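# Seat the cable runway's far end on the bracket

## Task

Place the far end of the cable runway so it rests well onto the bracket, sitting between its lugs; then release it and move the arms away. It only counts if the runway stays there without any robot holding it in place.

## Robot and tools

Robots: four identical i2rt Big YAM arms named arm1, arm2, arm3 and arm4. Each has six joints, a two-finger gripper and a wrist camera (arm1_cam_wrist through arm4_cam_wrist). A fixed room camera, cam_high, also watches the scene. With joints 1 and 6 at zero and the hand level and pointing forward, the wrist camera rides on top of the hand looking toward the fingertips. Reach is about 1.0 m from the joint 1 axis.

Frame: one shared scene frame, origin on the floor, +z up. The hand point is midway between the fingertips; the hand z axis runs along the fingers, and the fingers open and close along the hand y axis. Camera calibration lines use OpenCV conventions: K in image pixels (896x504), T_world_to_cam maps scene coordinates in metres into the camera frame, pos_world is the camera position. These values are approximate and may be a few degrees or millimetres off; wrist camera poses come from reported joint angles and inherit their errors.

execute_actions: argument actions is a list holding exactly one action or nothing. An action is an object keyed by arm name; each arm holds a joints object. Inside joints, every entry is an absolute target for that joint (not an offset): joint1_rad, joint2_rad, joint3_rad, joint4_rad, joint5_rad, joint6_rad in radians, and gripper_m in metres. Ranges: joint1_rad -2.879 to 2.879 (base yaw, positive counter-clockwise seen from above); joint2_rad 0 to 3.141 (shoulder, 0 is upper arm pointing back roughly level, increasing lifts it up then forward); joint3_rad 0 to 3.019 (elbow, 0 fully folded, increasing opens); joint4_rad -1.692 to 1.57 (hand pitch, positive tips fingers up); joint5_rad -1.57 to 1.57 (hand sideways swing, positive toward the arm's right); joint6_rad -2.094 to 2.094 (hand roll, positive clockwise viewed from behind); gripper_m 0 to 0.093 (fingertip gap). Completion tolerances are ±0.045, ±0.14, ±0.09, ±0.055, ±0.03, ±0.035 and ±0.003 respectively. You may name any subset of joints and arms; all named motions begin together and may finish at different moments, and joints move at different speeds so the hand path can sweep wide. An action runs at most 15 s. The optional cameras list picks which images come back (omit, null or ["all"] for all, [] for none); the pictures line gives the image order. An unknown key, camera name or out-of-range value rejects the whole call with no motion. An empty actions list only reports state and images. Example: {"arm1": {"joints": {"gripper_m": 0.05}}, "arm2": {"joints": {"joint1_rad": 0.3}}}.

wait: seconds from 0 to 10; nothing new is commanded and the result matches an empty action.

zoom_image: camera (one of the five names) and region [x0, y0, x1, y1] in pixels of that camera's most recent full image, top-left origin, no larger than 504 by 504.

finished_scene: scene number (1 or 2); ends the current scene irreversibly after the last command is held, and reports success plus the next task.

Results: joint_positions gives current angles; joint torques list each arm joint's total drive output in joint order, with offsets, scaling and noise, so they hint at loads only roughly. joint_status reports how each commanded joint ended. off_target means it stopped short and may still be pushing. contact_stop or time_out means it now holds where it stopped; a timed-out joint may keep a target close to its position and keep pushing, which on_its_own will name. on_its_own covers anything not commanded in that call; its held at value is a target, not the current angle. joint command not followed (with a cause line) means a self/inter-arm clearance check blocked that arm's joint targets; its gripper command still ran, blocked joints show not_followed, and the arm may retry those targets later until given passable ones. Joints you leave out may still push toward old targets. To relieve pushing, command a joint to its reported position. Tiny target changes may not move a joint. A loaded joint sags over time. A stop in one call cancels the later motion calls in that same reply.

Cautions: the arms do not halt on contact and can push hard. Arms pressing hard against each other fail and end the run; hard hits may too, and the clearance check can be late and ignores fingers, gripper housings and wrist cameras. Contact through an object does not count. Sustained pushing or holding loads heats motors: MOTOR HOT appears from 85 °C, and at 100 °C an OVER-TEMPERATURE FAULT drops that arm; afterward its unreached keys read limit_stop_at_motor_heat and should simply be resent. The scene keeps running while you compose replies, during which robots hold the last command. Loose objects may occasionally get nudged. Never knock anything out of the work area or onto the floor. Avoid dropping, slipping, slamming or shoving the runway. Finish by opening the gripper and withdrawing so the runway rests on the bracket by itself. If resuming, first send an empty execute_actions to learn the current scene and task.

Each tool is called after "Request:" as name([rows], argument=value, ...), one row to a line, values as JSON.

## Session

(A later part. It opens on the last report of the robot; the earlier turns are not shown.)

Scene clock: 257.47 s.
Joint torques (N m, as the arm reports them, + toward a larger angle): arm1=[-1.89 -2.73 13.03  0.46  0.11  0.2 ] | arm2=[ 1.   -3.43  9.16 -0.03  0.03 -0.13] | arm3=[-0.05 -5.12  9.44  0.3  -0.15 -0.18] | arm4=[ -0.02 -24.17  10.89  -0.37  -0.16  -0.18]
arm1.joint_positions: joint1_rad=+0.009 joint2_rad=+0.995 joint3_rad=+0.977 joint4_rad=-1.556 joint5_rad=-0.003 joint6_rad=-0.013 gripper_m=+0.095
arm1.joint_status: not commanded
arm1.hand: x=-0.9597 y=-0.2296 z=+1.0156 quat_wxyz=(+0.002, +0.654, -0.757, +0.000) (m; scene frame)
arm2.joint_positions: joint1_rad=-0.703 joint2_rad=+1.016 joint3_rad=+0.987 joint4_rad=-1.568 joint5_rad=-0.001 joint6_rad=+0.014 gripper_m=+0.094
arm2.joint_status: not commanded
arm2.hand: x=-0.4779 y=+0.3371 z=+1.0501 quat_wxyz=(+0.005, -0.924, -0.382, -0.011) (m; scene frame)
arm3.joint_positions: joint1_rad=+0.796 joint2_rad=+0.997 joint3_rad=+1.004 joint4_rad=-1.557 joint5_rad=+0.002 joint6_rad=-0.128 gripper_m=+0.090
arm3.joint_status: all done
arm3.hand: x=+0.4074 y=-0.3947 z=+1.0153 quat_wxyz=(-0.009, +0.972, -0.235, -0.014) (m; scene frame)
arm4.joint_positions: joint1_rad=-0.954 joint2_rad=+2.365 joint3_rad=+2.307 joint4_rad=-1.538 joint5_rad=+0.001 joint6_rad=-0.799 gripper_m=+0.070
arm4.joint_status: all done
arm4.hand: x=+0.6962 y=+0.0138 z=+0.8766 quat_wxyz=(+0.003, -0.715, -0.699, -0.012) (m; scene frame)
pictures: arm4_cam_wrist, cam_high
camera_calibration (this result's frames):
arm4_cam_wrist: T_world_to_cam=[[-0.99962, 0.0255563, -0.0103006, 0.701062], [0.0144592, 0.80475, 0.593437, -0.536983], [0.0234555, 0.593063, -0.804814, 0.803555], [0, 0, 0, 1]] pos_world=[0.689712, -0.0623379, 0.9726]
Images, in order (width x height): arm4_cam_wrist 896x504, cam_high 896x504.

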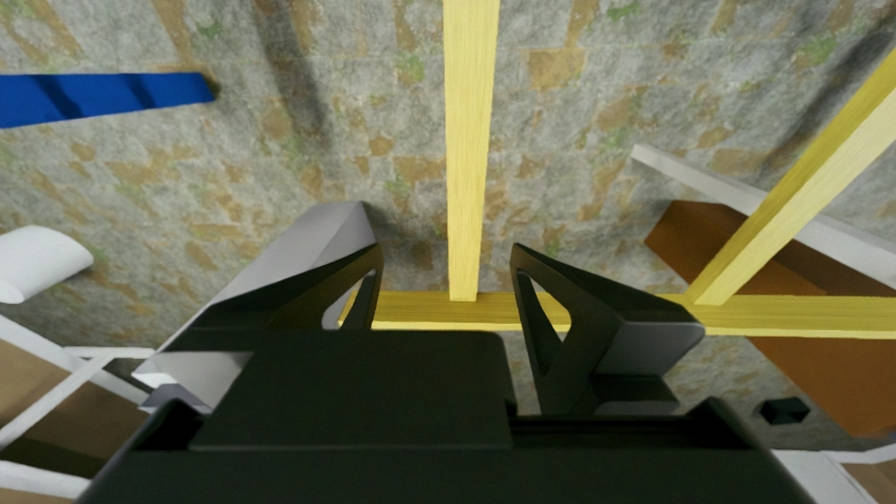

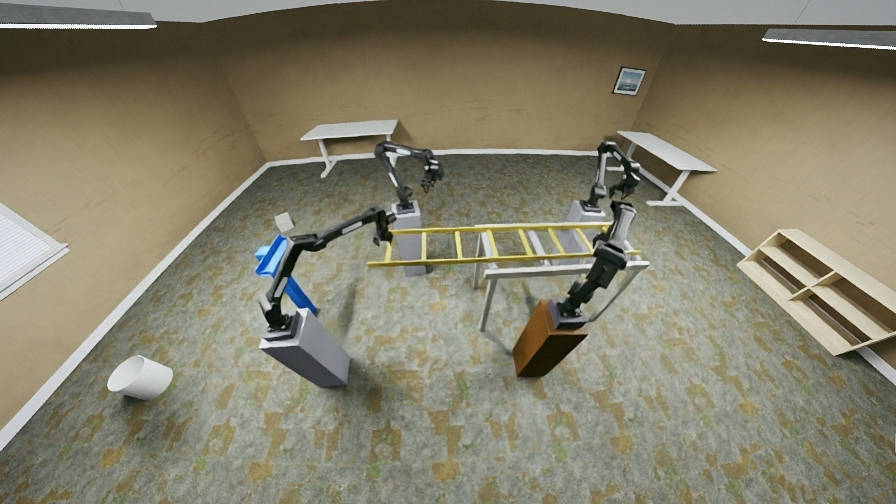

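Request:
execute_actions([
  {"arm4":{"joints":{"joint1_rad":-0.976,"joint2_rad":2.405,"joint3_rad":2.165,"joint4_rad":-1.315,"joint6_rad":-0.82}}},
], cameras=["arm4_cam_wrist"])

Request:
execute_actions([
  {"arm4":{"joints":{"gripper_m":0.0}}},
], cameras=["arm4_cam_wrist"])

Scene clock: 262.87 s.
Joint torques (N m, as the arm reports them, + toward a larger angle): arm1=[-1.86 -2.78 13.04  0.45  0.11  0.21] | arm2=[ 1.55 -3.21  9.16  0.02  0.08 -0.16] | arm3=[-0.09 -5.16  9.43  0.33 -0.15 -0.18] | arm4=[  0.14 -23.21   7.8    0.7   -0.15  -0.2 ]
arm1.joint_positions: joint1_rad=+0.009 joint2_rad=+0.995 joint3_rad=+0.977 joint4_rad=-1.556 joint5_rad=-0.003 joint6_rad=-0.013 gripper_m=+0.095
arm1.joint_status: not commanded
arm1.hand: x=-0.9597 y=-0.2296 z=+1.0156 quat_wxyz=(+0.002, +0.654, -0.757, +0.000) (m; scene frame)
arm2.joint_positions: joint1_rad=-0.703 joint2_rad=+1.016 joint3_rad=+0.987 joint4_rad=-1.568 joint5_rad=-0.001 joint6_rad=+0.014 gripper_m=+0.094
arm2.joint_status: not commanded
arm2.hand: x=-0.4779 y=+0.3371 z=+1.0501 quat_wxyz=(+0.005, -0.924, -0.382, -0.011) (m; scene frame)
arm3.joint_positions: joint1_rad=+0.796 joint2_rad=+0.997 joint3_rad=+1.004 joint4_rad=-1.557 joint5_rad=+0.002 joint6_rad=-0.128 gripper_m=+0.090
arm3.joint_status: not commanded
arm3.hand: x=+0.4074 y=-0.3947 z=+1.0153 quat_wxyz=(-0.009, +0.972, -0.235, -0.014) (m; scene frame)
arm4.joint_positions: joint1_rad=-0.970 joint2_rad=+2.411 joint3_rad=+2.158 joint4_rad=-1.333 joint5_rad=+0.001 joint6_rad=-0.808 gripper_m=+0.070
arm4.joint_status: all done
arm4.hand: x=+0.6877 y=+0.0226 z=+0.7878 quat_wxyz=(+0.003, -0.718, -0.696, -0.007) (m; scene frame)
pictures: arm4_cam_wrist
camera_calibration (this result's frames):
arm4_cam_wrist: T_world_to_cam=[[-0.999444, 0.0330985, -0.00411145, 0.686291], [0.0243443, 0.808193, 0.588414, -0.49412], [0.0227985, 0.587987, -0.808549, 0.73066], [0, 0, 0, 1]] pos_world=[0.681281, -0.0529893, 0.884344]
Images, in order (width x height): arm4_cam_wrist 896x504.

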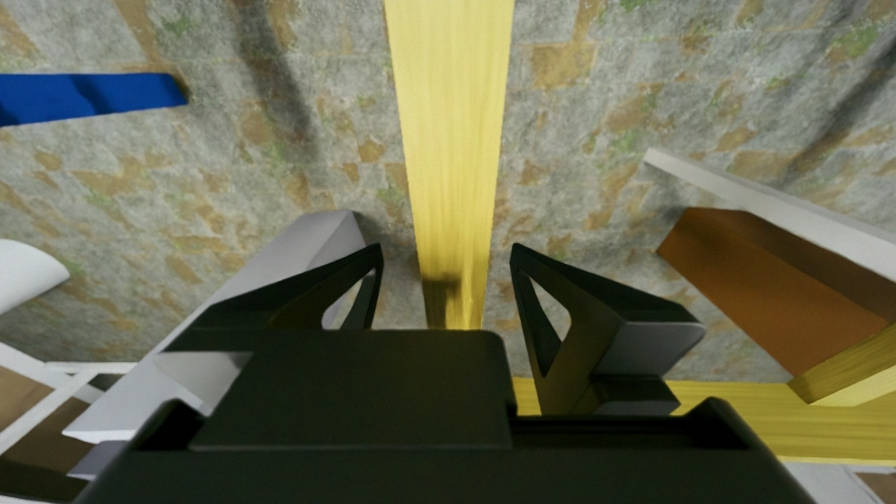

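Scene clock: 263.53 s.
Joint torques (N m, as the arm reports them, + toward a larger angle): arm1=[-1.87 -2.75 13.04  0.45  0.11  0.2 ] | arm2=[ 1.22 -3.32  9.15 -0.1   0.06 -0.12] | arm3=[ 0.03 -5.14  9.44  0.3  -0.15 -0.17] | arm4=[  0.36 -22.94   7.72   0.4   -0.32   0.06]
arm1.joint_positions: joint1_rad=+0.009 joint2_rad=+0.995 joint3_rad=+0.977 joint4_rad=-1.556 joint5_rad=-0.003 joint6_rad=-0.013 gripper_m=+0.095
arm1.joint_status: not commanded
arm1.hand: x=-0.9597 y=-0.2296 z=+1.0156 quat_wxyz=(+0.002, +0.654, -0.757, +0.000) (m; scene frame)
arm2.joint_positions: joint1_rad=-0.703 joint2_rad=+1.016 joint3_rad=+0.987 joint4_rad=-1.568 joint5_rad=-0.001 joint6_rad=+0.014 gripper_m=+0.094
arm2.joint_status: not commanded
arm2.hand: x=-0.4779 y=+0.3371 z=+1.0501 quat_wxyz=(+0.005, -0.924, -0.382, -0.011) (m; scene frame)
arm3.joint_positions: joint1_rad=+0.796 joint2_rad=+0.997 joint3_rad=+1.004 joint4_rad=-1.557 joint5_rad=+0.002 joint6_rad=-0.128 gripper_m=+0.090
arm3.joint_status: not commanded
arm3.hand: x=+0.4074 y=-0.3947 z=+1.0153 quat_wxyz=(-0.009, +0.972, -0.235, -0.014) (m; scene frame)
arm4.joint_positions: joint1_rad=-0.972 joint2_rad=+2.411 joint3_rad=+2.157 joint4_rad=-1.324 joint5_rad=+0.004 joint6_rad=-0.832 gripper_m=+0.023
arm4.joint_status: gripper_m off_target (ended at +0.023, target +0.000)
arm4.hand: x=+0.6849 y=+0.0226 z=+0.7875 quat_wxyz=(+0.004, -0.710, -0.704, -0.003) (m; scene frame)
pictures: arm4_cam_wrist
camera_calibration (this result's frames):
arm4_cam_wrist: T_world_to_cam=[[-0.999927, 0.011287, 0.00435147, 0.677592], [0.0116976, 0.810563, 0.585535, -0.483056], [0.00308178, 0.585543, -0.810635, 0.745649], [0, 0, 0, 1]] pos_world=[0.680895, -0.0527107, 0.884347]
Images, in order (width x height): arm4_cam_wrist 896x504.

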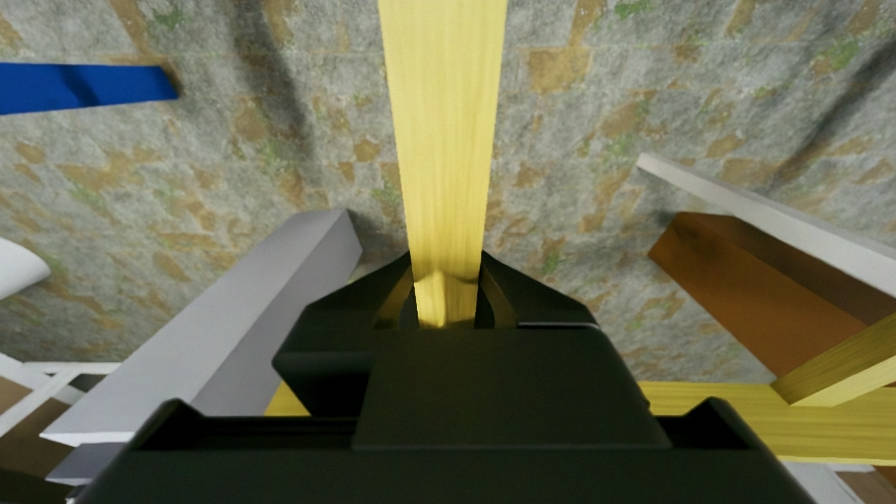

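Request:
execute_actions([
  {"arm4":{"joints":{"joint1_rad":-0.785,"joint2_rad":2.06,"joint3_rad":1.65,"joint4_rad":-1.10,"joint6_rad":-0.645}}},
], cameras=[])

Request:
execute_actions([
  {"arm4":{"joints":{"joint1_rad":-0.523,"joint2_rad":1.84,"joint3_rad":1.365,"joint4_rad":-1.02,"joint6_rad":-0.383}}},
], cameras=["arm4_cam_wrist","cam_high"])

Scene clock: 280.67 s.
Joint torques (N m, as the arm reports them, + toward a larger angle): arm1=[-1.89 -2.75 13.04  0.46  0.11  0.2 ] | arm2=[ 1.23 -3.24  9.21  0.01  0.04 -0.17] | arm3=[-0.11 -5.17  9.44  0.3  -0.15 -0.18] | arm4=[ -0.62 -22.83   9.65  -0.24   0.03  -0.26]
arm1.joint_positions: joint1_rad=+0.009 joint2_rad=+0.995 joint3_rad=+0.977 joint4_rad=-1.556 joint5_rad=-0.003 joint6_rad=-0.013 gripper_m=+0.095
arm1.joint_status: not commanded
arm1.hand: x=-0.9597 y=-0.2296 z=+1.0156 quat_wxyz=(+0.002, +0.654, -0.757, +0.000) (m; scene frame)
arm2.joint_positions: joint1_rad=-0.703 joint2_rad=+1.016 joint3_rad=+0.987 joint4_rad=-1.568 joint5_rad=-0.001 joint6_rad=+0.014 gripper_m=+0.094
arm2.joint_status: not commanded
arm2.hand: x=-0.4779 y=+0.3371 z=+1.0501 quat_wxyz=(+0.005, -0.924, -0.382, -0.011) (m; scene frame)
arm3.joint_positions: joint1_rad=+0.796 joint2_rad=+0.997 joint3_rad=+1.004 joint4_rad=-1.557 joint5_rad=+0.002 joint6_rad=-0.128 gripper_m=+0.090
arm3.joint_status: not commanded
arm3.hand: x=+0.4074 y=-0.3947 z=+1.0153 quat_wxyz=(-0.009, +0.972, -0.235, -0.014) (m; scene frame)
arm4.joint_positions: joint1_rad=-0.768 joint2_rad=+2.114 joint3_rad=+1.606 joint4_rad=-1.091 joint5_rad=-0.003 joint6_rad=-0.627 gripper_m=+0.023
arm4.joint_status: all done
arm4.hand: x=+0.8618 y=+0.0153 z=+0.7841 quat_wxyz=(+0.003, -0.710, -0.704, -0.013) (m; scene frame)
pictures: none
No camera images: the call's "cameras" was empty. Leave "cameras" out to get every camera's image.

Scene clock: 282.60 s.
Joint torques (N m, as the arm reports them, + toward a larger angle): arm1=[-1.91 -2.73 13.04  0.45  0.11  0.2 ] | arm2=[ 1.17 -3.17  9.3  -0.11  0.05 -0.14] | arm3=[-0.06 -5.12  9.44  0.31 -0.15 -0.18] | arm4=[  1.19 -23.87   9.93  -0.75  -0.24   0.14]
arm1.joint_positions: joint1_rad=+0.009 joint2_rad=+0.995 joint3_rad=+0.977 joint4_rad=-1.556 joint5_rad=-0.003 joint6_rad=-0.013 gripper_m=+0.095
arm1.joint_status: not commanded
arm1.hand: x=-0.9597 y=-0.2296 z=+1.0156 quat_wxyz=(+0.002, +0.654, -0.757, +0.000) (m; scene frame)
arm2.joint_positions: joint1_rad=-0.703 joint2_rad=+1.016 joint3_rad=+0.987 joint4_rad=-1.568 joint5_rad=-0.001 joint6_rad=+0.014 gripper_m=+0.094
arm2.joint_status: not commanded
arm2.hand: x=-0.4779 y=+0.3371 z=+1.0501 quat_wxyz=(+0.005, -0.924, -0.382, -0.011) (m; scene frame)
arm3.joint_positions: joint1_rad=+0.796 joint2_rad=+0.997 joint3_rad=+1.004 joint4_rad=-1.557 joint5_rad=+0.002 joint6_rad=-0.128 gripper_m=+0.090
arm3.joint_status: not commanded
arm3.hand: x=+0.4074 y=-0.3947 z=+1.0153 quat_wxyz=(-0.009, +0.972, -0.235, -0.014) (m; scene frame)
arm4.joint_positions: joint1_rad=-0.531 joint2_rad=+1.943 joint3_rad=+1.310 joint4_rad=-0.997 joint5_rad=+0.003 joint6_rad=-0.402 gripper_m=+0.023
arm4.joint_status: all done
arm4.hand: x=+1.0182 y=+0.0251 z=+0.7824 quat_wxyz=(+0.015, -0.706, -0.708, -0.027) (m; scene frame)
pictures: arm4_cam_wrist, cam_high
camera_calibration (this result's frames):
arm4_cam_wrist: T_world_to_cam=[[-0.999904, -0.000118095, -0.013834, 1.02542], [-0.00872801, 0.781231, 0.624181, -0.49468], [0.0107338, 0.624242, -0.781157, 0.707227], [0, 0, 0, 1]] pos_world=[1.01342, -0.0549009, 0.875411]
Images, in order (width x height): arm4_cam_wrist 896x504, cam_high 896x504.

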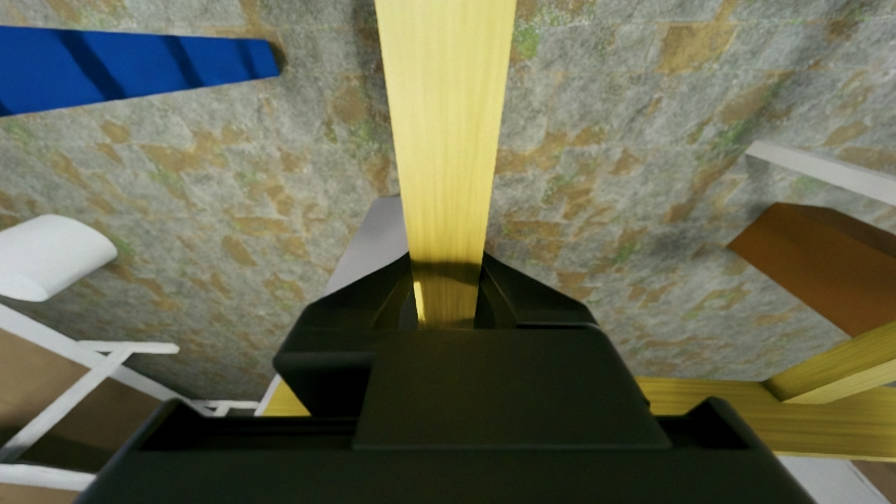

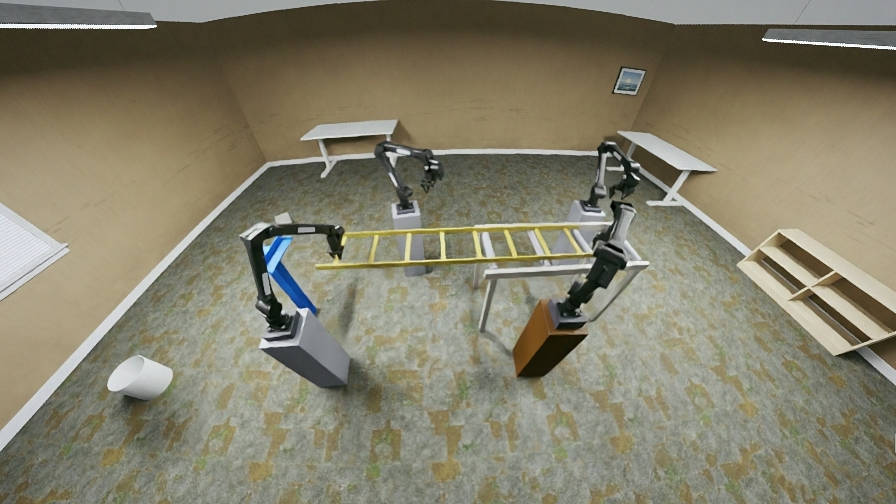

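Request:
execute_actions([
  {"arm4":{"joints":{"joint1_rad":-0.193,"joint2_rad":1.63,"joint3_rad":1.305,"joint4_rad":-1.05,"joint6_rad":-0.053}}},
], cameras=["arm4_cam_wrist","cam_high"])

Scene clock: 289.17 s.
Joint torques (N m, as the arm reports them, + toward a larger angle): arm1=[-1.87 -2.75 13.04  0.47  0.11  0.21] | arm2=[ 0.9  -3.27  9.1  -0.05  0.05 -0.14] | arm3=[-0.07 -5.12  9.42  0.31 -0.15 -0.18] | arm4=[  0.85 -29.6   11.76  -0.6    0.52   0.07]
arm1.joint_positions: joint1_rad=+0.009 joint2_rad=+0.995 joint3_rad=+0.977 joint4_rad=-1.556 joint5_rad=-0.003 joint6_rad=-0.013 gripper_m=+0.095
arm1.joint_status: not commanded
arm1.hand: x=-0.9597 y=-0.2296 z=+1.0156 quat_wxyz=(+0.002, +0.654, -0.757, +0.000) (m; scene frame)
arm2.joint_positions: joint1_rad=-0.703 joint2_rad=+1.016 joint3_rad=+0.987 joint4_rad=-1.568 joint5_rad=-0.001 joint6_rad=+0.014 gripper_m=+0.094
arm2.joint_status: not commanded
arm2.hand: x=-0.4779 y=+0.3371 z=+1.0501 quat_wxyz=(+0.005, -0.924, -0.382, -0.011) (m; scene frame)
arm3.joint_positions: joint1_rad=+0.796 joint2_rad=+0.997 joint3_rad=+1.004 joint4_rad=-1.557 joint5_rad=+0.002 joint6_rad=-0.128 gripper_m=+0.090
arm3.joint_status: not commanded
arm3.hand: x=+0.4074 y=-0.3947 z=+1.0153 quat_wxyz=(-0.009, +0.972, -0.235, -0.014) (m; scene frame)
arm4.joint_positions: joint1_rad=-0.197 joint2_rad=+1.820 joint3_rad=+1.228 joint4_rad=-1.031 joint5_rad=-0.013 joint6_rad=-0.066 gripper_m=+0.023
arm4.joint_status: joint2_rad time_out (moved -0.123 of -0.313); the others done
arm4.on_its_own: joint2_rad reads +1.820 and still pushes toward +1.630 since a time_out
arm4.hand: x=+1.1900 y=+0.0161 z=+0.8164 quat_wxyz=(+0.015, -0.707, -0.707, -0.024) (m; scene frame)
pictures: arm4_cam_wrist, cam_high
camera_calibration (this result's frames):
arm4_cam_wrist: T_world_to_cam=[[-0.999943, 0.00287956, -0.0103199, 1.19482], [-0.00415274, 0.783748, 0.621065, -0.510299], [0.00987662, 0.621073, -0.783691, 0.740678], [0, 0, 0, 1]] pos_world=[1.18532, -0.0635099, 0.909722]
Images, in order (width x height): arm4_cam_wrist 896x504, cam_high 896x504.

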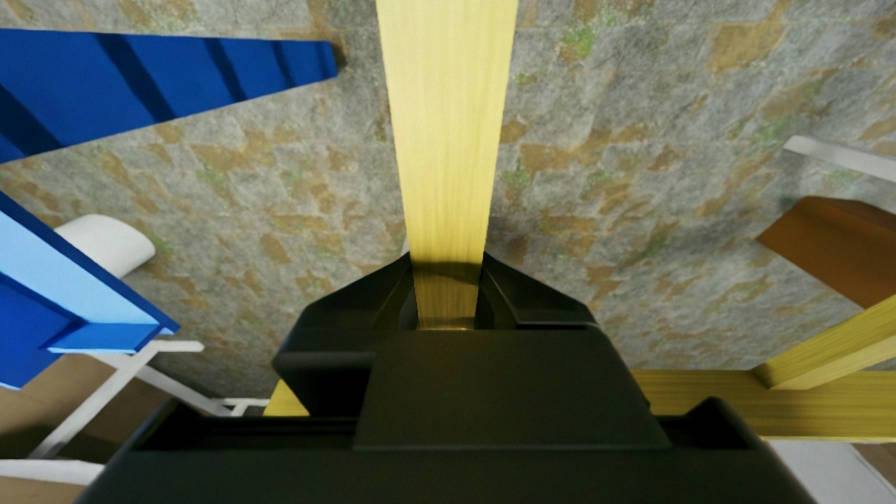

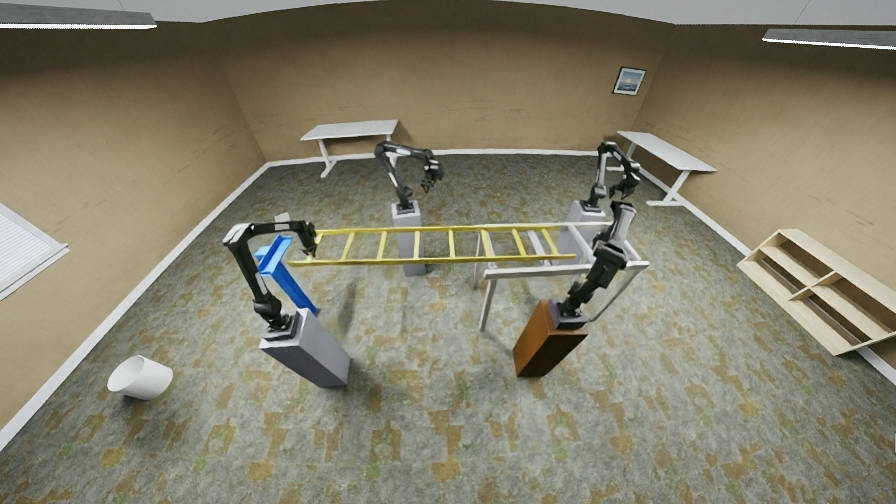

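Request:
execute_actions([
  {"arm4":{"joints":{"joint1_rad":0.05,"joint2_rad":1.57,"joint3_rad":1.355,"joint4_rad":-1.10,"joint6_rad":0.19}}},
], cameras=["arm4_cam_wrist","cam_high"])

Scene clock: 294.13 s.
Joint torques (N m, as the arm reports them, + toward a larger angle): arm1=[-1.91 -2.74 13.05  0.46  0.11  0.2 ] | arm2=[ 1.41 -3.5   9.23  0.04  0.05 -0.15] | arm3=[-0.04 -5.11  9.43  0.3  -0.15 -0.18] | arm4=[  1.41 -30.79  14.64  -1.26   0.46   0.21]
arm1.joint_positions: joint1_rad=+0.009 joint2_rad=+0.995 joint3_rad=+0.977 joint4_rad=-1.556 joint5_rad=-0.003 joint6_rad=-0.013 gripper_m=+0.095
arm1.joint_status: not commanded
arm1.hand: x=-0.9597 y=-0.2296 z=+1.0156 quat_wxyz=(+0.002, +0.654, -0.757, +0.000) (m; scene frame)
arm2.joint_positions: joint1_rad=-0.703 joint2_rad=+1.016 joint3_rad=+0.987 joint4_rad=-1.568 joint5_rad=-0.001 joint6_rad=+0.014 gripper_m=+0.094
arm2.joint_status: not commanded
arm2.hand: x=-0.4779 y=+0.3371 z=+1.0501 quat_wxyz=(+0.005, -0.924, -0.382, -0.011) (m; scene frame)
arm3.joint_positions: joint1_rad=+0.796 joint2_rad=+0.997 joint3_rad=+1.004 joint4_rad=-1.557 joint5_rad=+0.002 joint6_rad=-0.128 gripper_m=+0.090
arm3.joint_status: not commanded
arm3.hand: x=+0.4074 y=-0.3947 z=+1.0153 quat_wxyz=(-0.009, +0.972, -0.235, -0.014) (m; scene frame)
arm4.joint_positions: joint1_rad=+0.036 joint2_rad=+1.774 joint3_rad=+1.228 joint4_rad=-1.062 joint5_rad=-0.012 joint6_rad=+0.164 gripper_m=+0.023
arm4.joint_status: joint2_rad time_out (moved -0.047 of -0.250); joint3_rad time_out (moved +0.000 of +0.127); the others done
arm4.on_its_own: joint2_rad reads +1.774 and still pushes toward +1.570 since a time_out; joint3_rad reads +1.228 and still pushes toward +1.340 since a time_out
arm4.hand: x=+1.3023 y=+0.0250 z=+0.8378 quat_wxyz=(+0.014, -0.706, -0.708, -0.015) (m; scene frame)
pictures: arm4_cam_wrist, cam_high
camera_calibration (this result's frames):
arm4_cam_wrist: T_world_to_cam=[[-0.999998, -0.0014203, 0.00126061, 1.29772], [-0.000356376, 0.792369, 0.610042, -0.526002], [-0.00186531, 0.610041, -0.792368, 0.773615], [0, 0, 0, 1]] pos_world=[1.29898, -0.0533057, 0.932235]
Images, in order (width x height): arm4_cam_wrist 896x504, cam_high 896x504.

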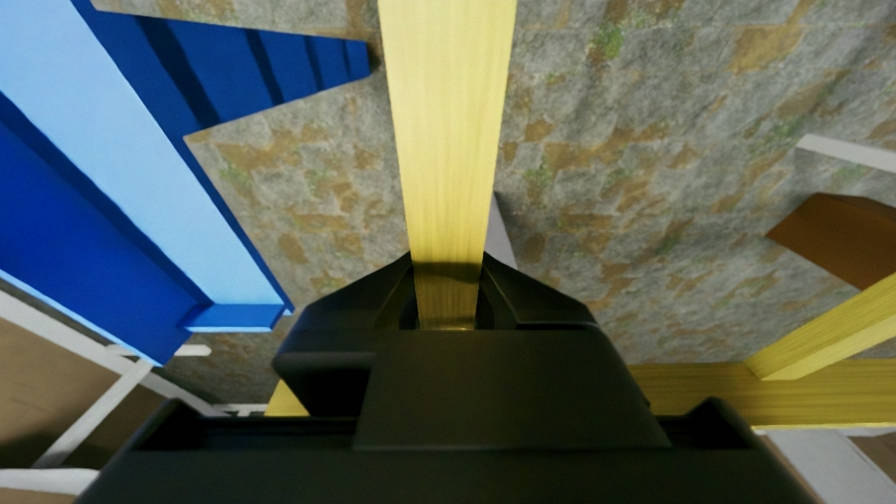

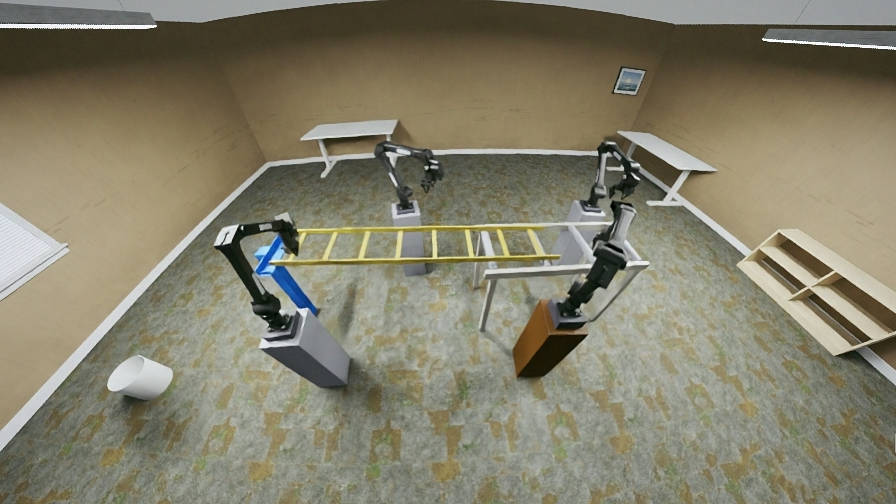

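Request:
execute_actions([
  {"arm4":{"joints":{"joint1_rad":0.218,"joint2_rad":1.65,"joint3_rad":1.465,"joint4_rad":-1.09,"joint6_rad":0.35}}},
], cameras=["arm4_cam_wrist","cam_high"])

Request:
zoom_image(camera="cam_high", region=[220, 200, 360, 300])

Scene clock: 307.07 s.
Joint torques (N m, as the arm reports them, + toward a larger angle): arm1=[-1.88 -2.74 13.03  0.46  0.11  0.2 ] | arm2=[ 1.18 -3.43  9.18 -0.12  0.07 -0.15] | arm3=[-0.06 -5.14  9.44  0.32 -0.15 -0.18] | arm4=[ -1.09 -28.35  14.78  -0.42   1.39  -0.26]
arm1.joint_positions: joint1_rad=+0.009 joint2_rad=+0.995 joint3_rad=+0.977 joint4_rad=-1.556 joint5_rad=-0.003 joint6_rad=-0.013 gripper_m=+0.095
arm1.joint_status: not commanded
arm1.hand: x=-0.9597 y=-0.2296 z=+1.0156 quat_wxyz=(+0.002, +0.654, -0.757, +0.000) (m; scene frame)
arm2.joint_positions: joint1_rad=-0.703 joint2_rad=+1.016 joint3_rad=+0.987 joint4_rad=-1.568 joint5_rad=-0.001 joint6_rad=+0.014 gripper_m=+0.094
arm2.joint_status: not commanded
arm2.hand: x=-0.4779 y=+0.3371 z=+1.0501 quat_wxyz=(+0.005, -0.924, -0.382, -0.011) (m; scene frame)
arm3.joint_positions: joint1_rad=+0.796 joint2_rad=+0.997 joint3_rad=+1.004 joint4_rad=-1.557 joint5_rad=+0.002 joint6_rad=-0.128 gripper_m=+0.090
arm3.joint_status: not commanded
arm3.hand: x=+0.4074 y=-0.3947 z=+1.0153 quat_wxyz=(-0.009, +0.972, -0.235, -0.014) (m; scene frame)
arm4.joint_positions: joint1_rad=+0.243 joint2_rad=+1.814 joint3_rad=+1.308 joint4_rad=-1.075 joint5_rad=-0.033 joint6_rad=+0.368 gripper_m=+0.023
arm4.joint_status: joint2_rad time_out (moved +0.040 of -0.124); joint3_rad time_out (moved +0.081 of +0.237); the others done
arm4.on_its_own: joint2_rad reads +1.814 and still pushes toward +1.650 since a time_out; joint3_rad reads +1.308 and still pushes toward +1.421 since a time_out
arm4.hand: x=+1.4118 y=+0.0265 z=+0.8447 quat_wxyz=(+0.000, -0.705, -0.709, -0.016) (m; scene frame)
pictures: arm4_cam_wrist, cam_high
camera_calibration (this result's frames):
arm4_cam_wrist: T_world_to_cam=[[-0.999783, -0.00347692, -0.0205383, 1.42539], [-0.0150385, 0.80272, 0.596167, -0.49923], [0.0144137, 0.596346, -0.802598, 0.76439], [0, 0, 0, 1]] pos_world=[1.40655, -0.0501435, 0.940398]
Images, in order (width x height): arm4_cam_wrist 896x504, cam_high 896x504.

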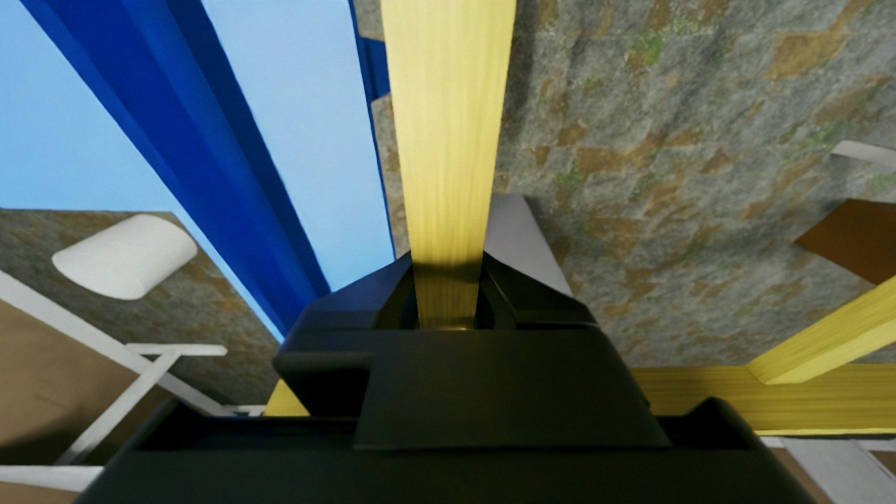

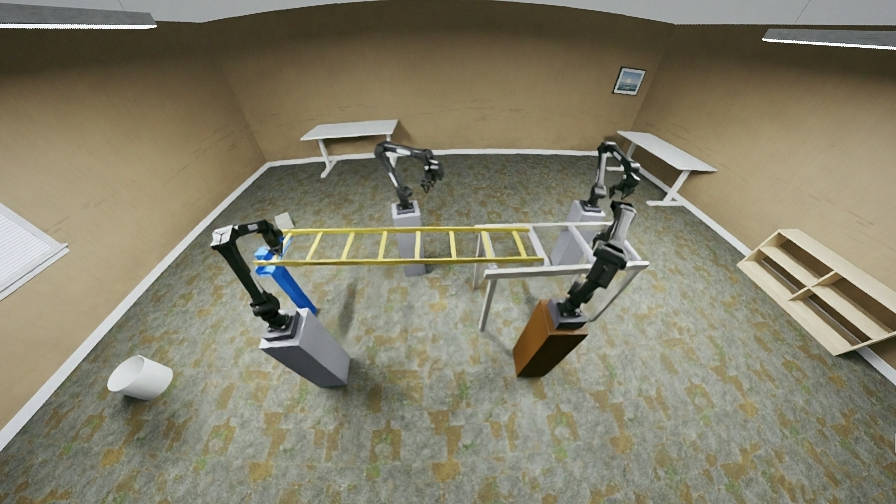

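Region (220, 200, 360, 300) of cam_high's 896x504 image, scaled by 3.600, with more detail than that image has; it fills the top 360 rows of this view, and the rest is white.

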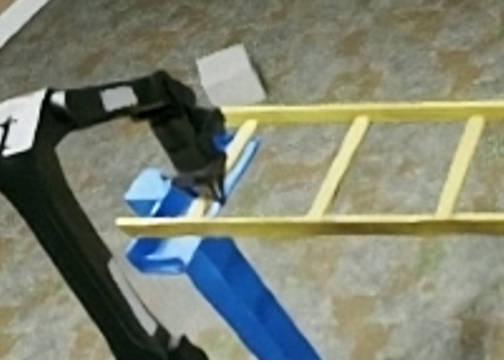

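Request:
execute_actions([
  {"arm4":{"joints":{"joint1_rad":0.19,"joint2_rad":1.71,"joint3_rad":1.47,"joint4_rad":-1.07,"joint6_rad":0.32}}},
], cameras=["arm4_cam_wrist","cam_high"])

Request:
zoom_image(camera="cam_high", region=[220, 200, 360, 300])

Scene clock: 320.13 s.
Joint torques (N m, as the arm reports them, + toward a larger angle): arm1=[-1.9  -2.78 13.03  0.46  0.11  0.21] | arm2=[ 1.39 -3.39  9.07 -0.01  0.06 -0.14] | arm3=[-0.1  -5.12  9.43  0.33 -0.15 -0.17] | arm4=[ -2.78 -25.78  14.67  -0.2    1.3   -0.53]
arm1.joint_positions: joint1_rad=+0.009 joint2_rad=+0.995 joint3_rad=+0.977 joint4_rad=-1.556 joint5_rad=-0.003 joint6_rad=-0.013 gripper_m=+0.095
arm1.joint_status: not commanded
arm1.hand: x=-0.9597 y=-0.2296 z=+1.0156 quat_wxyz=(+0.002, +0.654, -0.757, +0.000) (m; scene frame)
arm2.joint_positions: joint1_rad=-0.703 joint2_rad=+1.016 joint3_rad=+0.987 joint4_rad=-1.568 joint5_rad=-0.001 joint6_rad=+0.014 gripper_m=+0.094
arm2.joint_status: not commanded
arm2.hand: x=-0.4779 y=+0.3371 z=+1.0501 quat_wxyz=(+0.005, -0.924, -0.382, -0.011) (m; scene frame)
arm3.joint_positions: joint1_rad=+0.796 joint2_rad=+0.997 joint3_rad=+1.004 joint4_rad=-1.557 joint5_rad=+0.002 joint6_rad=-0.128 gripper_m=+0.090
arm3.joint_status: not commanded
arm3.hand: x=+0.4074 y=-0.3947 z=+1.0153 quat_wxyz=(-0.009, +0.972, -0.235, -0.014) (m; scene frame)
arm4.joint_positions: joint1_rad=+0.239 joint2_rad=+1.845 joint3_rad=+1.311 joint4_rad=-1.062 joint5_rad=-0.031 joint6_rad=+0.364 gripper_m=+0.023
arm4.joint_status: joint1_rad time_out (moved -0.004 of -0.053); joint3_rad time_out (moved +0.003 of +0.162); joint6_rad time_out (moved -0.005 of -0.048); the others done
arm4.on_its_own: joint1_rad reads +0.239 and still pushes toward +0.190 since a time_out; joint3_rad reads +1.311 and still pushes toward +1.424 since a time_out; joint6_rad reads +0.364 and still pushes toward +0.320 since a time_out
arm4.hand: x=+1.4101 y=+0.0240 z=+0.8303 quat_wxyz=(+0.008, -0.705, -0.709, -0.019) (m; scene frame)
pictures: arm4_cam_wrist, cam_high
camera_calibration (this result's frames):
arm4_cam_wrist: T_world_to_cam=[[-0.999904, -0.00362216, -0.0133898, 1.41762], [-0.0110066, 0.794645, 0.606975, -0.503088], [0.00844155, 0.607064, -0.794608, 0.755926], [0, 0, 0, 1]] pos_world=[1.40556, -0.0539839, 0.925008]
Images, in order (width x height): arm4_cam_wrist 896x504, cam_high 896x504.

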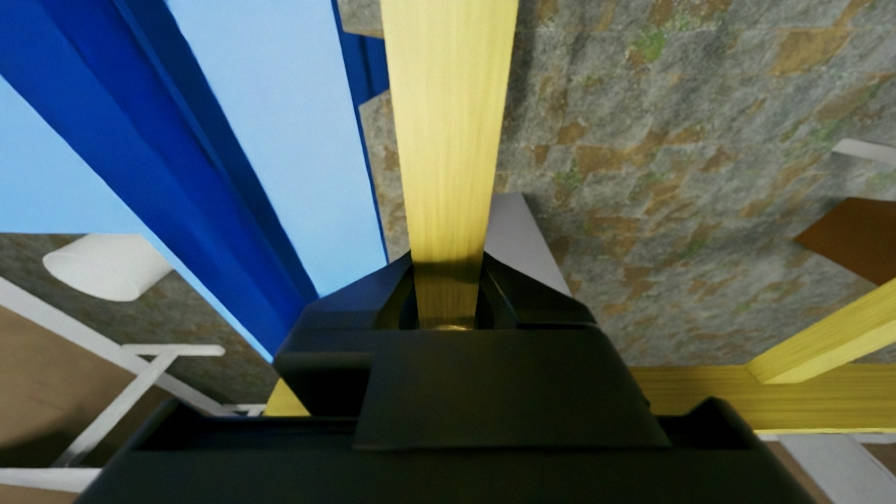

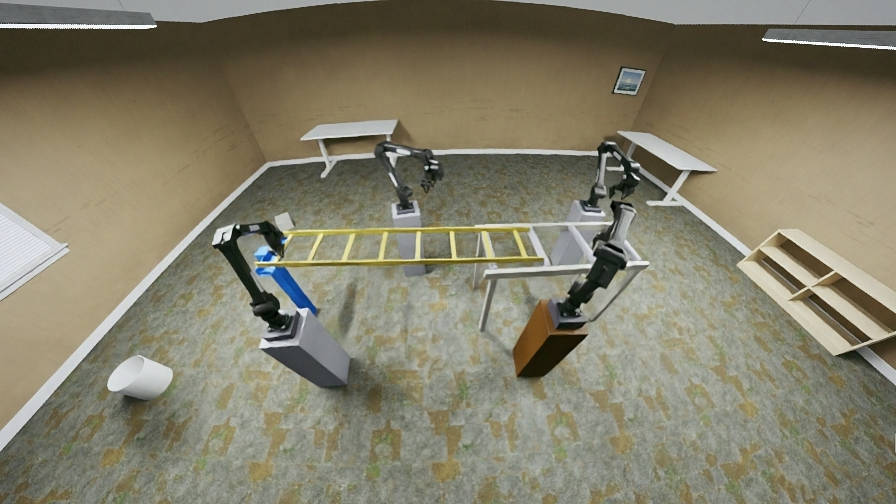

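Region (220, 200, 360, 300) of cam_high's 896x504 image, scaled by 3.600, with more detail than that image has; it fills the top 360 rows of this view, and the rest is white.

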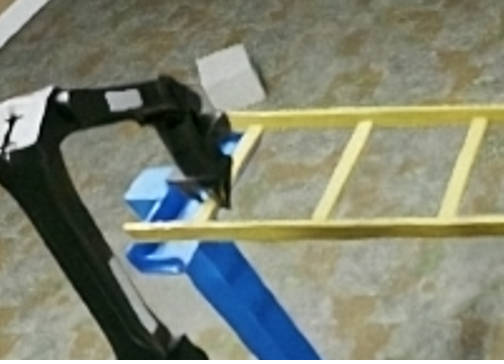

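Request:
execute_actions([
  {"arm4":{"joints":{"joint1_rad":0.15,"joint2_rad":1.75,"joint3_rad":1.47,"joint4_rad":-0.99,"joint6_rad":0.31}}},
], cameras=["arm4_cam_wrist","cam_high"])

Request:
zoom_image(camera="cam_high", region=[220, 200, 360, 300])

Scene clock: 327.43 s.
Joint torques (N m, as the arm reports them, + toward a larger angle): arm1=[-1.9  -2.72 13.04  0.46  0.11  0.2 ] | arm2=[ 1.24 -3.4   9.17 -0.07  0.07 -0.15] | arm3=[-0.06 -5.13  9.43  0.32 -0.15 -0.18] | arm4=[ -4.07 -28.56  14.35   0.17   1.03  -0.51]
arm1.joint_positions: joint1_rad=+0.009 joint2_rad=+0.995 joint3_rad=+0.977 joint4_rad=-1.556 joint5_rad=-0.003 joint6_rad=-0.013 gripper_m=+0.095
arm1.joint_status: not commanded
arm1.hand: x=-0.9597 y=-0.2296 z=+1.0156 quat_wxyz=(+0.002, +0.654, -0.757, +0.000) (m; scene frame)
arm2.joint_positions: joint1_rad=-0.703 joint2_rad=+1.016 joint3_rad=+0.987 joint4_rad=-1.568 joint5_rad=-0.001 joint6_rad=+0.014 gripper_m=+0.094
arm2.joint_status: not commanded
arm2.hand: x=-0.4779 y=+0.3371 z=+1.0501 quat_wxyz=(+0.005, -0.924, -0.382, -0.011) (m; scene frame)
arm3.joint_positions: joint1_rad=+0.796 joint2_rad=+0.997 joint3_rad=+1.004 joint4_rad=-1.557 joint5_rad=+0.002 joint6_rad=-0.128 gripper_m=+0.090
arm3.joint_status: not commanded
arm3.hand: x=+0.4074 y=-0.3947 z=+1.0153 quat_wxyz=(-0.009, +0.972, -0.235, -0.014) (m; scene frame)
arm4.joint_positions: joint1_rad=+0.216 joint2_rad=+1.913 joint3_rad=+1.311 joint4_rad=-0.992 joint5_rad=-0.025 joint6_rad=+0.351 gripper_m=+0.023
arm4.joint_status: joint1_rad time_out (moved -0.022 of -0.089); joint2_rad time_out (moved +0.068 of -0.095); joint3_rad time_out (moved +0.000 of +0.159); joint6_rad time_out (moved -0.012 of -0.054); the others done
arm4.on_its_own: joint1_rad reads +0.216 and still pushes toward +0.150 since a time_out; joint2_rad reads +1.913 and still pushes toward +1.750 since a time_out; joint3_rad reads +1.311 and still pushes toward +1.424 since a time_out; joint6_rad reads +0.351 and still pushes toward +0.310 since a time_out
arm4.hand: x=+1.4014 y=+0.0104 z=+0.7962 quat_wxyz=(+0.008, -0.708, -0.706, -0.015) (m; scene frame)
pictures: arm4_cam_wrist, cam_high
camera_calibration (this result's frames):
arm4_cam_wrist: T_world_to_cam=[[-0.999945, 0.00606371, -0.00851338, 1.40454], [-0.000299921, 0.797533, 0.603275, -0.483779], [0.0104478, 0.603245, -0.797488, 0.736659], [0, 0, 0, 1]] pos_world=[1.39662, -0.0670722, 0.891286]
Images, in order (width x height): arm4_cam_wrist 896x504, cam_high 896x504.

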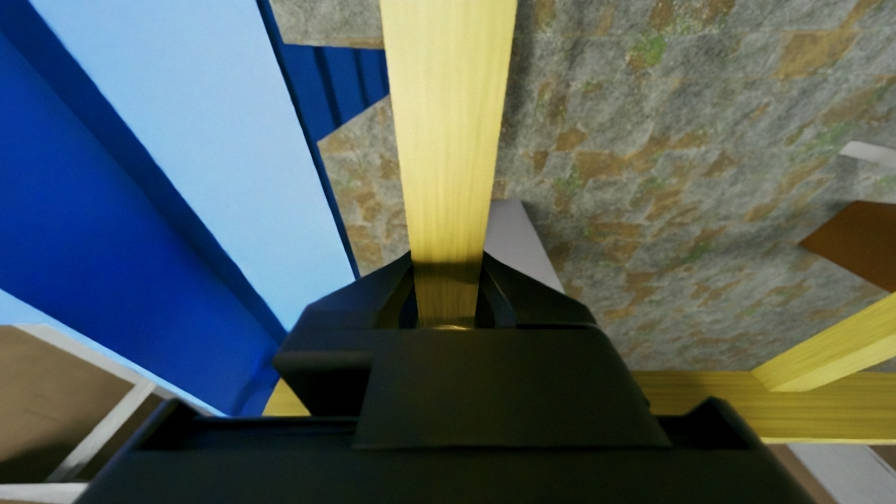

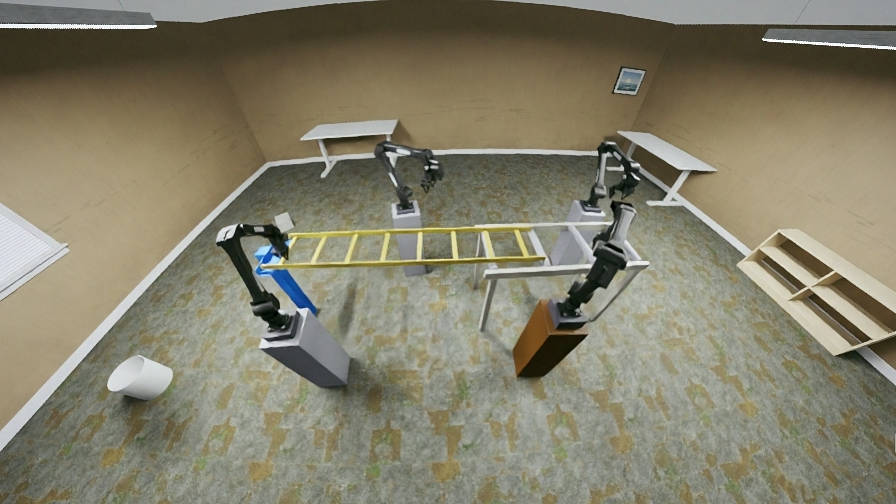

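Region (220, 200, 360, 300) of cam_high's 896x504 image, scaled by 3.600, with more detail than that image has; it fills the top 360 rows of this view, and the rest is white.

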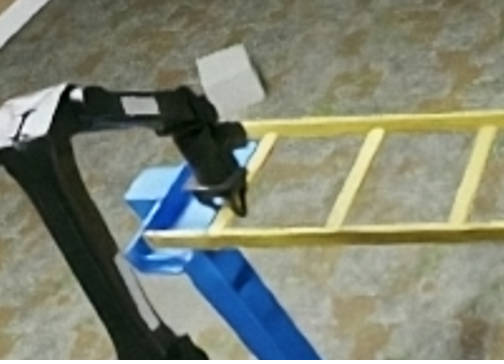

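Looks good. Hold x and set it down.

Request:
execute_actions([
  {"arm4":{"joints":{"joint1_rad":0.216,"joint2_rad":1.86,"joint3_rad":1.38,"joint4_rad":-0.97,"joint6_rad":0.35}}},
], cameras=["arm4_cam_wrist","cam_high"])

Request:
zoom_image(camera="cam_high", region=[220, 200, 360, 300])

Scene clock: 331.30 s.
Joint torques (N m, as the arm reports them, + toward a larger angle): arm1=[-1.95 -2.79 13.04  0.46  0.11  0.2 ] | arm2=[ 1.63 -3.05  9.2  -0.15  0.05 -0.15] | arm3=[-0.05 -5.17  9.44  0.31 -0.15 -0.18] | arm4=[  0.59 -23.89  10.87   0.07   0.    -0.11]
arm1.joint_positions: joint1_rad=+0.009 joint2_rad=+0.995 joint3_rad=+0.977 joint4_rad=-1.556 joint5_rad=-0.003 joint6_rad=-0.013 gripper_m=+0.095
arm1.joint_status: not commanded
arm1.hand: x=-0.9597 y=-0.2296 z=+1.0156 quat_wxyz=(+0.002, +0.654, -0.757, +0.000) (m; scene frame)
arm2.joint_positions: joint1_rad=-0.703 joint2_rad=+1.016 joint3_rad=+0.987 joint4_rad=-1.568 joint5_rad=-0.001 joint6_rad=+0.014 gripper_m=+0.094
arm2.joint_status: not commanded
arm2.hand: x=-0.4779 y=+0.3371 z=+1.0501 quat_wxyz=(+0.005, -0.924, -0.382, -0.011) (m; scene frame)
arm3.joint_positions: joint1_rad=+0.796 joint2_rad=+0.997 joint3_rad=+1.004 joint4_rad=-1.557 joint5_rad=+0.002 joint6_rad=-0.128 gripper_m=+0.090
arm3.joint_status: not commanded
arm3.hand: x=+0.4074 y=-0.3947 z=+1.0153 quat_wxyz=(-0.009, +0.972, -0.235, -0.014) (m; scene frame)
arm4.joint_positions: joint1_rad=+0.217 joint2_rad=+1.961 joint3_rad=+1.311 joint4_rad=-0.970 joint5_rad=+0.000 joint6_rad=+0.354 gripper_m=+0.023
arm4.joint_status: all done
arm4.hand: x=+1.3974 y=+0.0104 z=+0.7721 quat_wxyz=(+0.025, -0.709, -0.705, -0.010) (m; scene frame)
pictures: arm4_cam_wrist, cam_high
camera_calibration (this result's frames):
arm4_cam_wrist: T_world_to_cam=[[-0.999705, 0.00735709, 0.0231379, 1.37548], [0.0200489, 0.787653, 0.615792, -0.507304], [-0.0136942, 0.616075, -0.787569, 0.743429], [0, 0, 0, 1]] pos_world=[1.39543, -0.0685471, 0.86607]
Images, in order (width x height): arm4_cam_wrist 896x504, cam_high 896x504.

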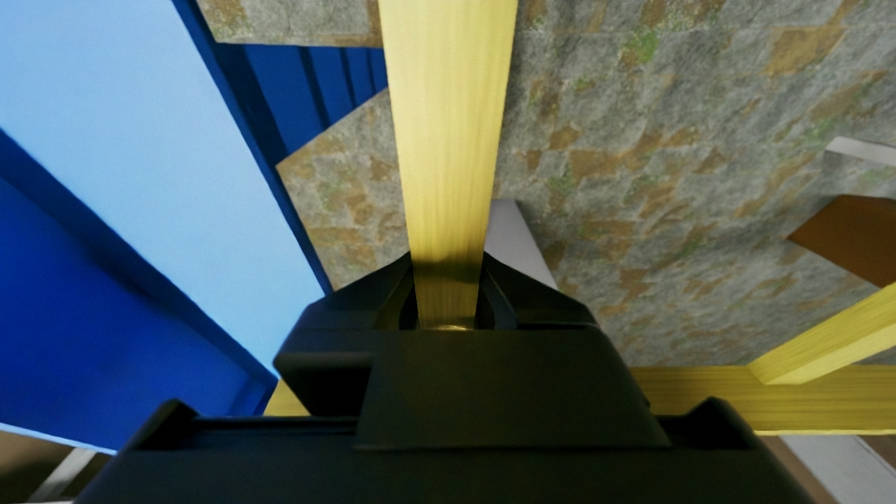

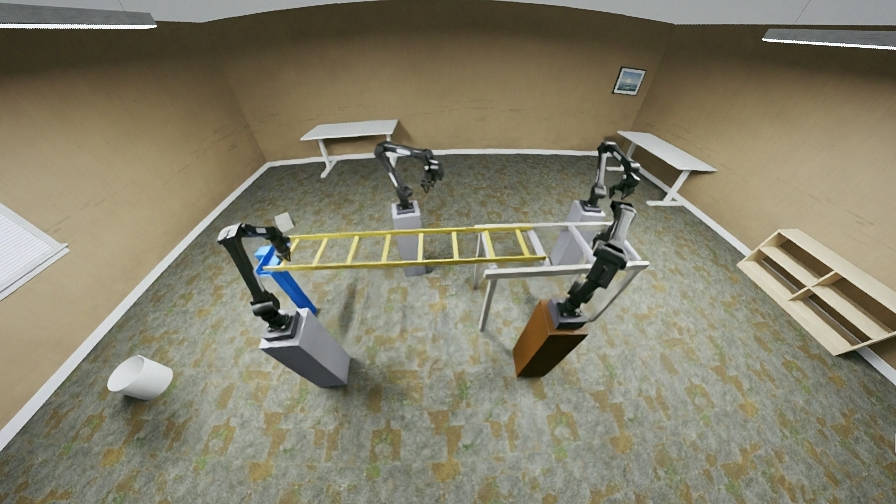

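Region (220, 200, 360, 300) of cam_high's 896x504 image, scaled by 3.600, with more detail than that image has; it fills the top 360 rows of this view, and the rest is white.

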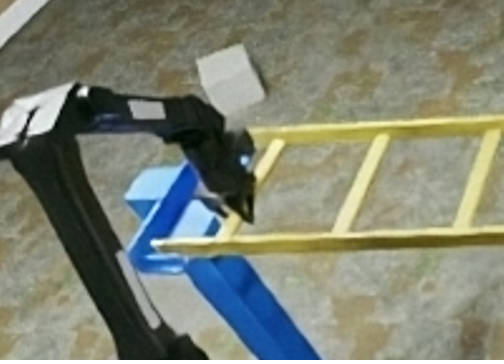

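Request:
execute_actions([
  {"arm4":{"joints":{"joint2_rad":1.95,"joint3_rad":1.34}}},
], cameras=["arm4_cam_wrist","cam_high"])

Request:
zoom_image(camera="cam_high", region=[220, 200, 360, 300])

Scene clock: 335.40 s.
Joint torques (N m, as the arm reports them, + toward a larger angle): arm1=[-1.86 -2.74 13.03  0.46  0.11  0.2 ] | arm2=[ 0.96 -3.34  9.15  0.04  0.08 -0.15] | arm3=[-0.04 -5.19  9.44  0.31 -0.16 -0.18] | arm4=[  0.53 -16.65   7.86   0.05   0.    -0.1 ]
arm1.joint_positions: joint1_rad=+0.009 joint2_rad=+0.995 joint3_rad=+0.977 joint4_rad=-1.556 joint5_rad=-0.003 joint6_rad=-0.013 gripper_m=+0.095
arm1.joint_status: not commanded
arm1.hand: x=-0.9597 y=-0.2296 z=+1.0156 quat_wxyz=(+0.002, +0.654, -0.757, +0.000) (m; scene frame)
arm2.joint_positions: joint1_rad=-0.703 joint2_rad=+1.016 joint3_rad=+0.987 joint4_rad=-1.568 joint5_rad=-0.001 joint6_rad=+0.014 gripper_m=+0.094
arm2.joint_status: not commanded
arm2.hand: x=-0.4779 y=+0.3371 z=+1.0501 quat_wxyz=(+0.005, -0.924, -0.382, -0.011) (m; scene frame)
arm3.joint_positions: joint1_rad=+0.796 joint2_rad=+0.997 joint3_rad=+1.004 joint4_rad=-1.557 joint5_rad=+0.002 joint6_rad=-0.128 gripper_m=+0.090
arm3.joint_status: not commanded
arm3.hand: x=+0.4074 y=-0.3947 z=+1.0153 quat_wxyz=(-0.009, +0.972, -0.235, -0.014) (m; scene frame)
arm4.joint_positions: joint1_rad=+0.217 joint2_rad=+1.963 joint3_rad=+1.311 joint4_rad=-0.970 joint5_rad=+0.000 joint6_rad=+0.354 gripper_m=+0.023
arm4.joint_status: all done
arm4.hand: x=+1.3972 y=+0.0108 z=+0.7710 quat_wxyz=(+0.026, -0.709, -0.705, -0.010) (m; scene frame)
pictures: arm4_cam_wrist, cam_high
camera_calibration (this result's frames):
arm4_cam_wrist: T_world_to_cam=[[-0.999687, 0.00731371, 0.0239349, 1.37474], [0.0205365, 0.786327, 0.617469, -0.508821], [-0.0143047, 0.617768, -0.786231, 0.742128], [0, 0, 0, 1]] pos_world=[1.39537, -0.0684175, 0.864761]
Images, in order (width x height): arm4_cam_wrist 896x504, cam_high 896x504.

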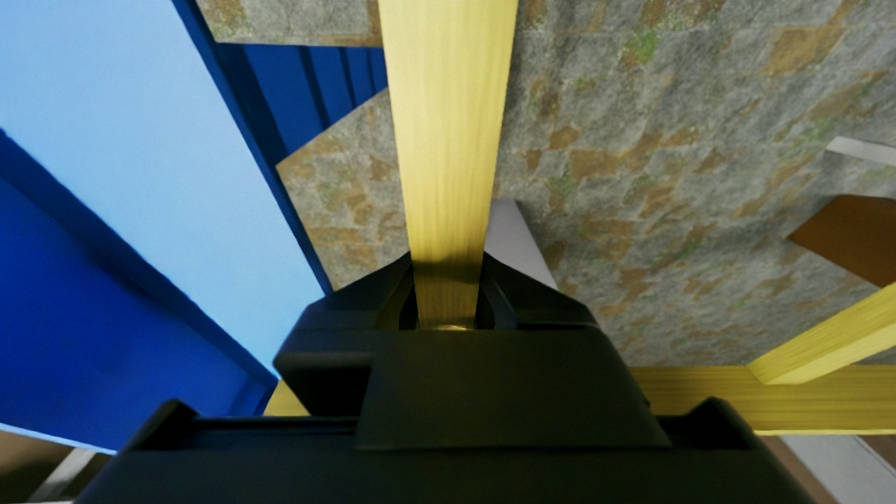

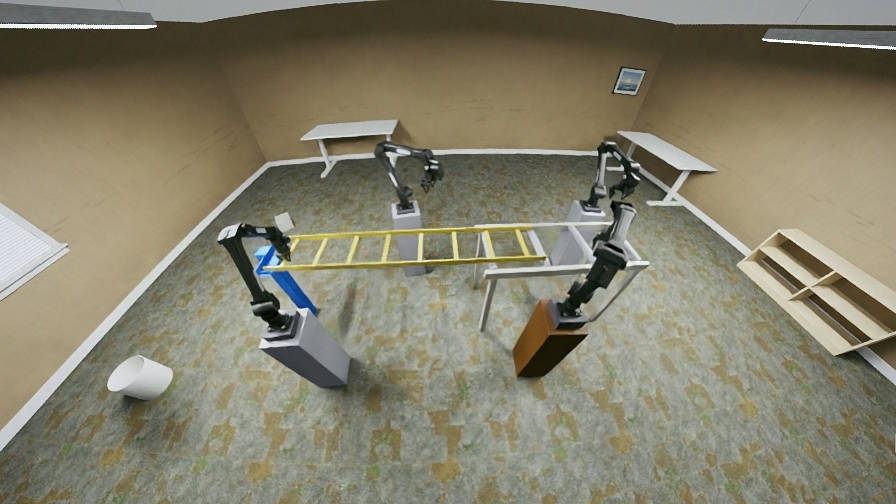

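Region (220, 200, 360, 300) of cam_high's 896x504 image, scaled by 3.600, with more detail than that image has; it fills the top 360 rows of this view, and the rest is white.

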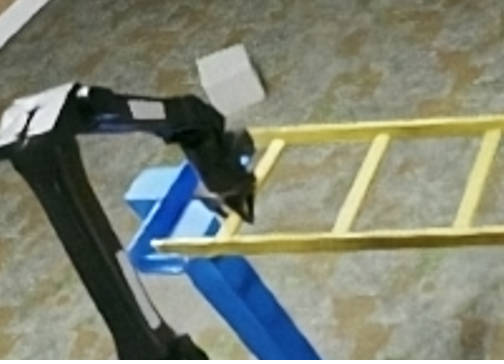

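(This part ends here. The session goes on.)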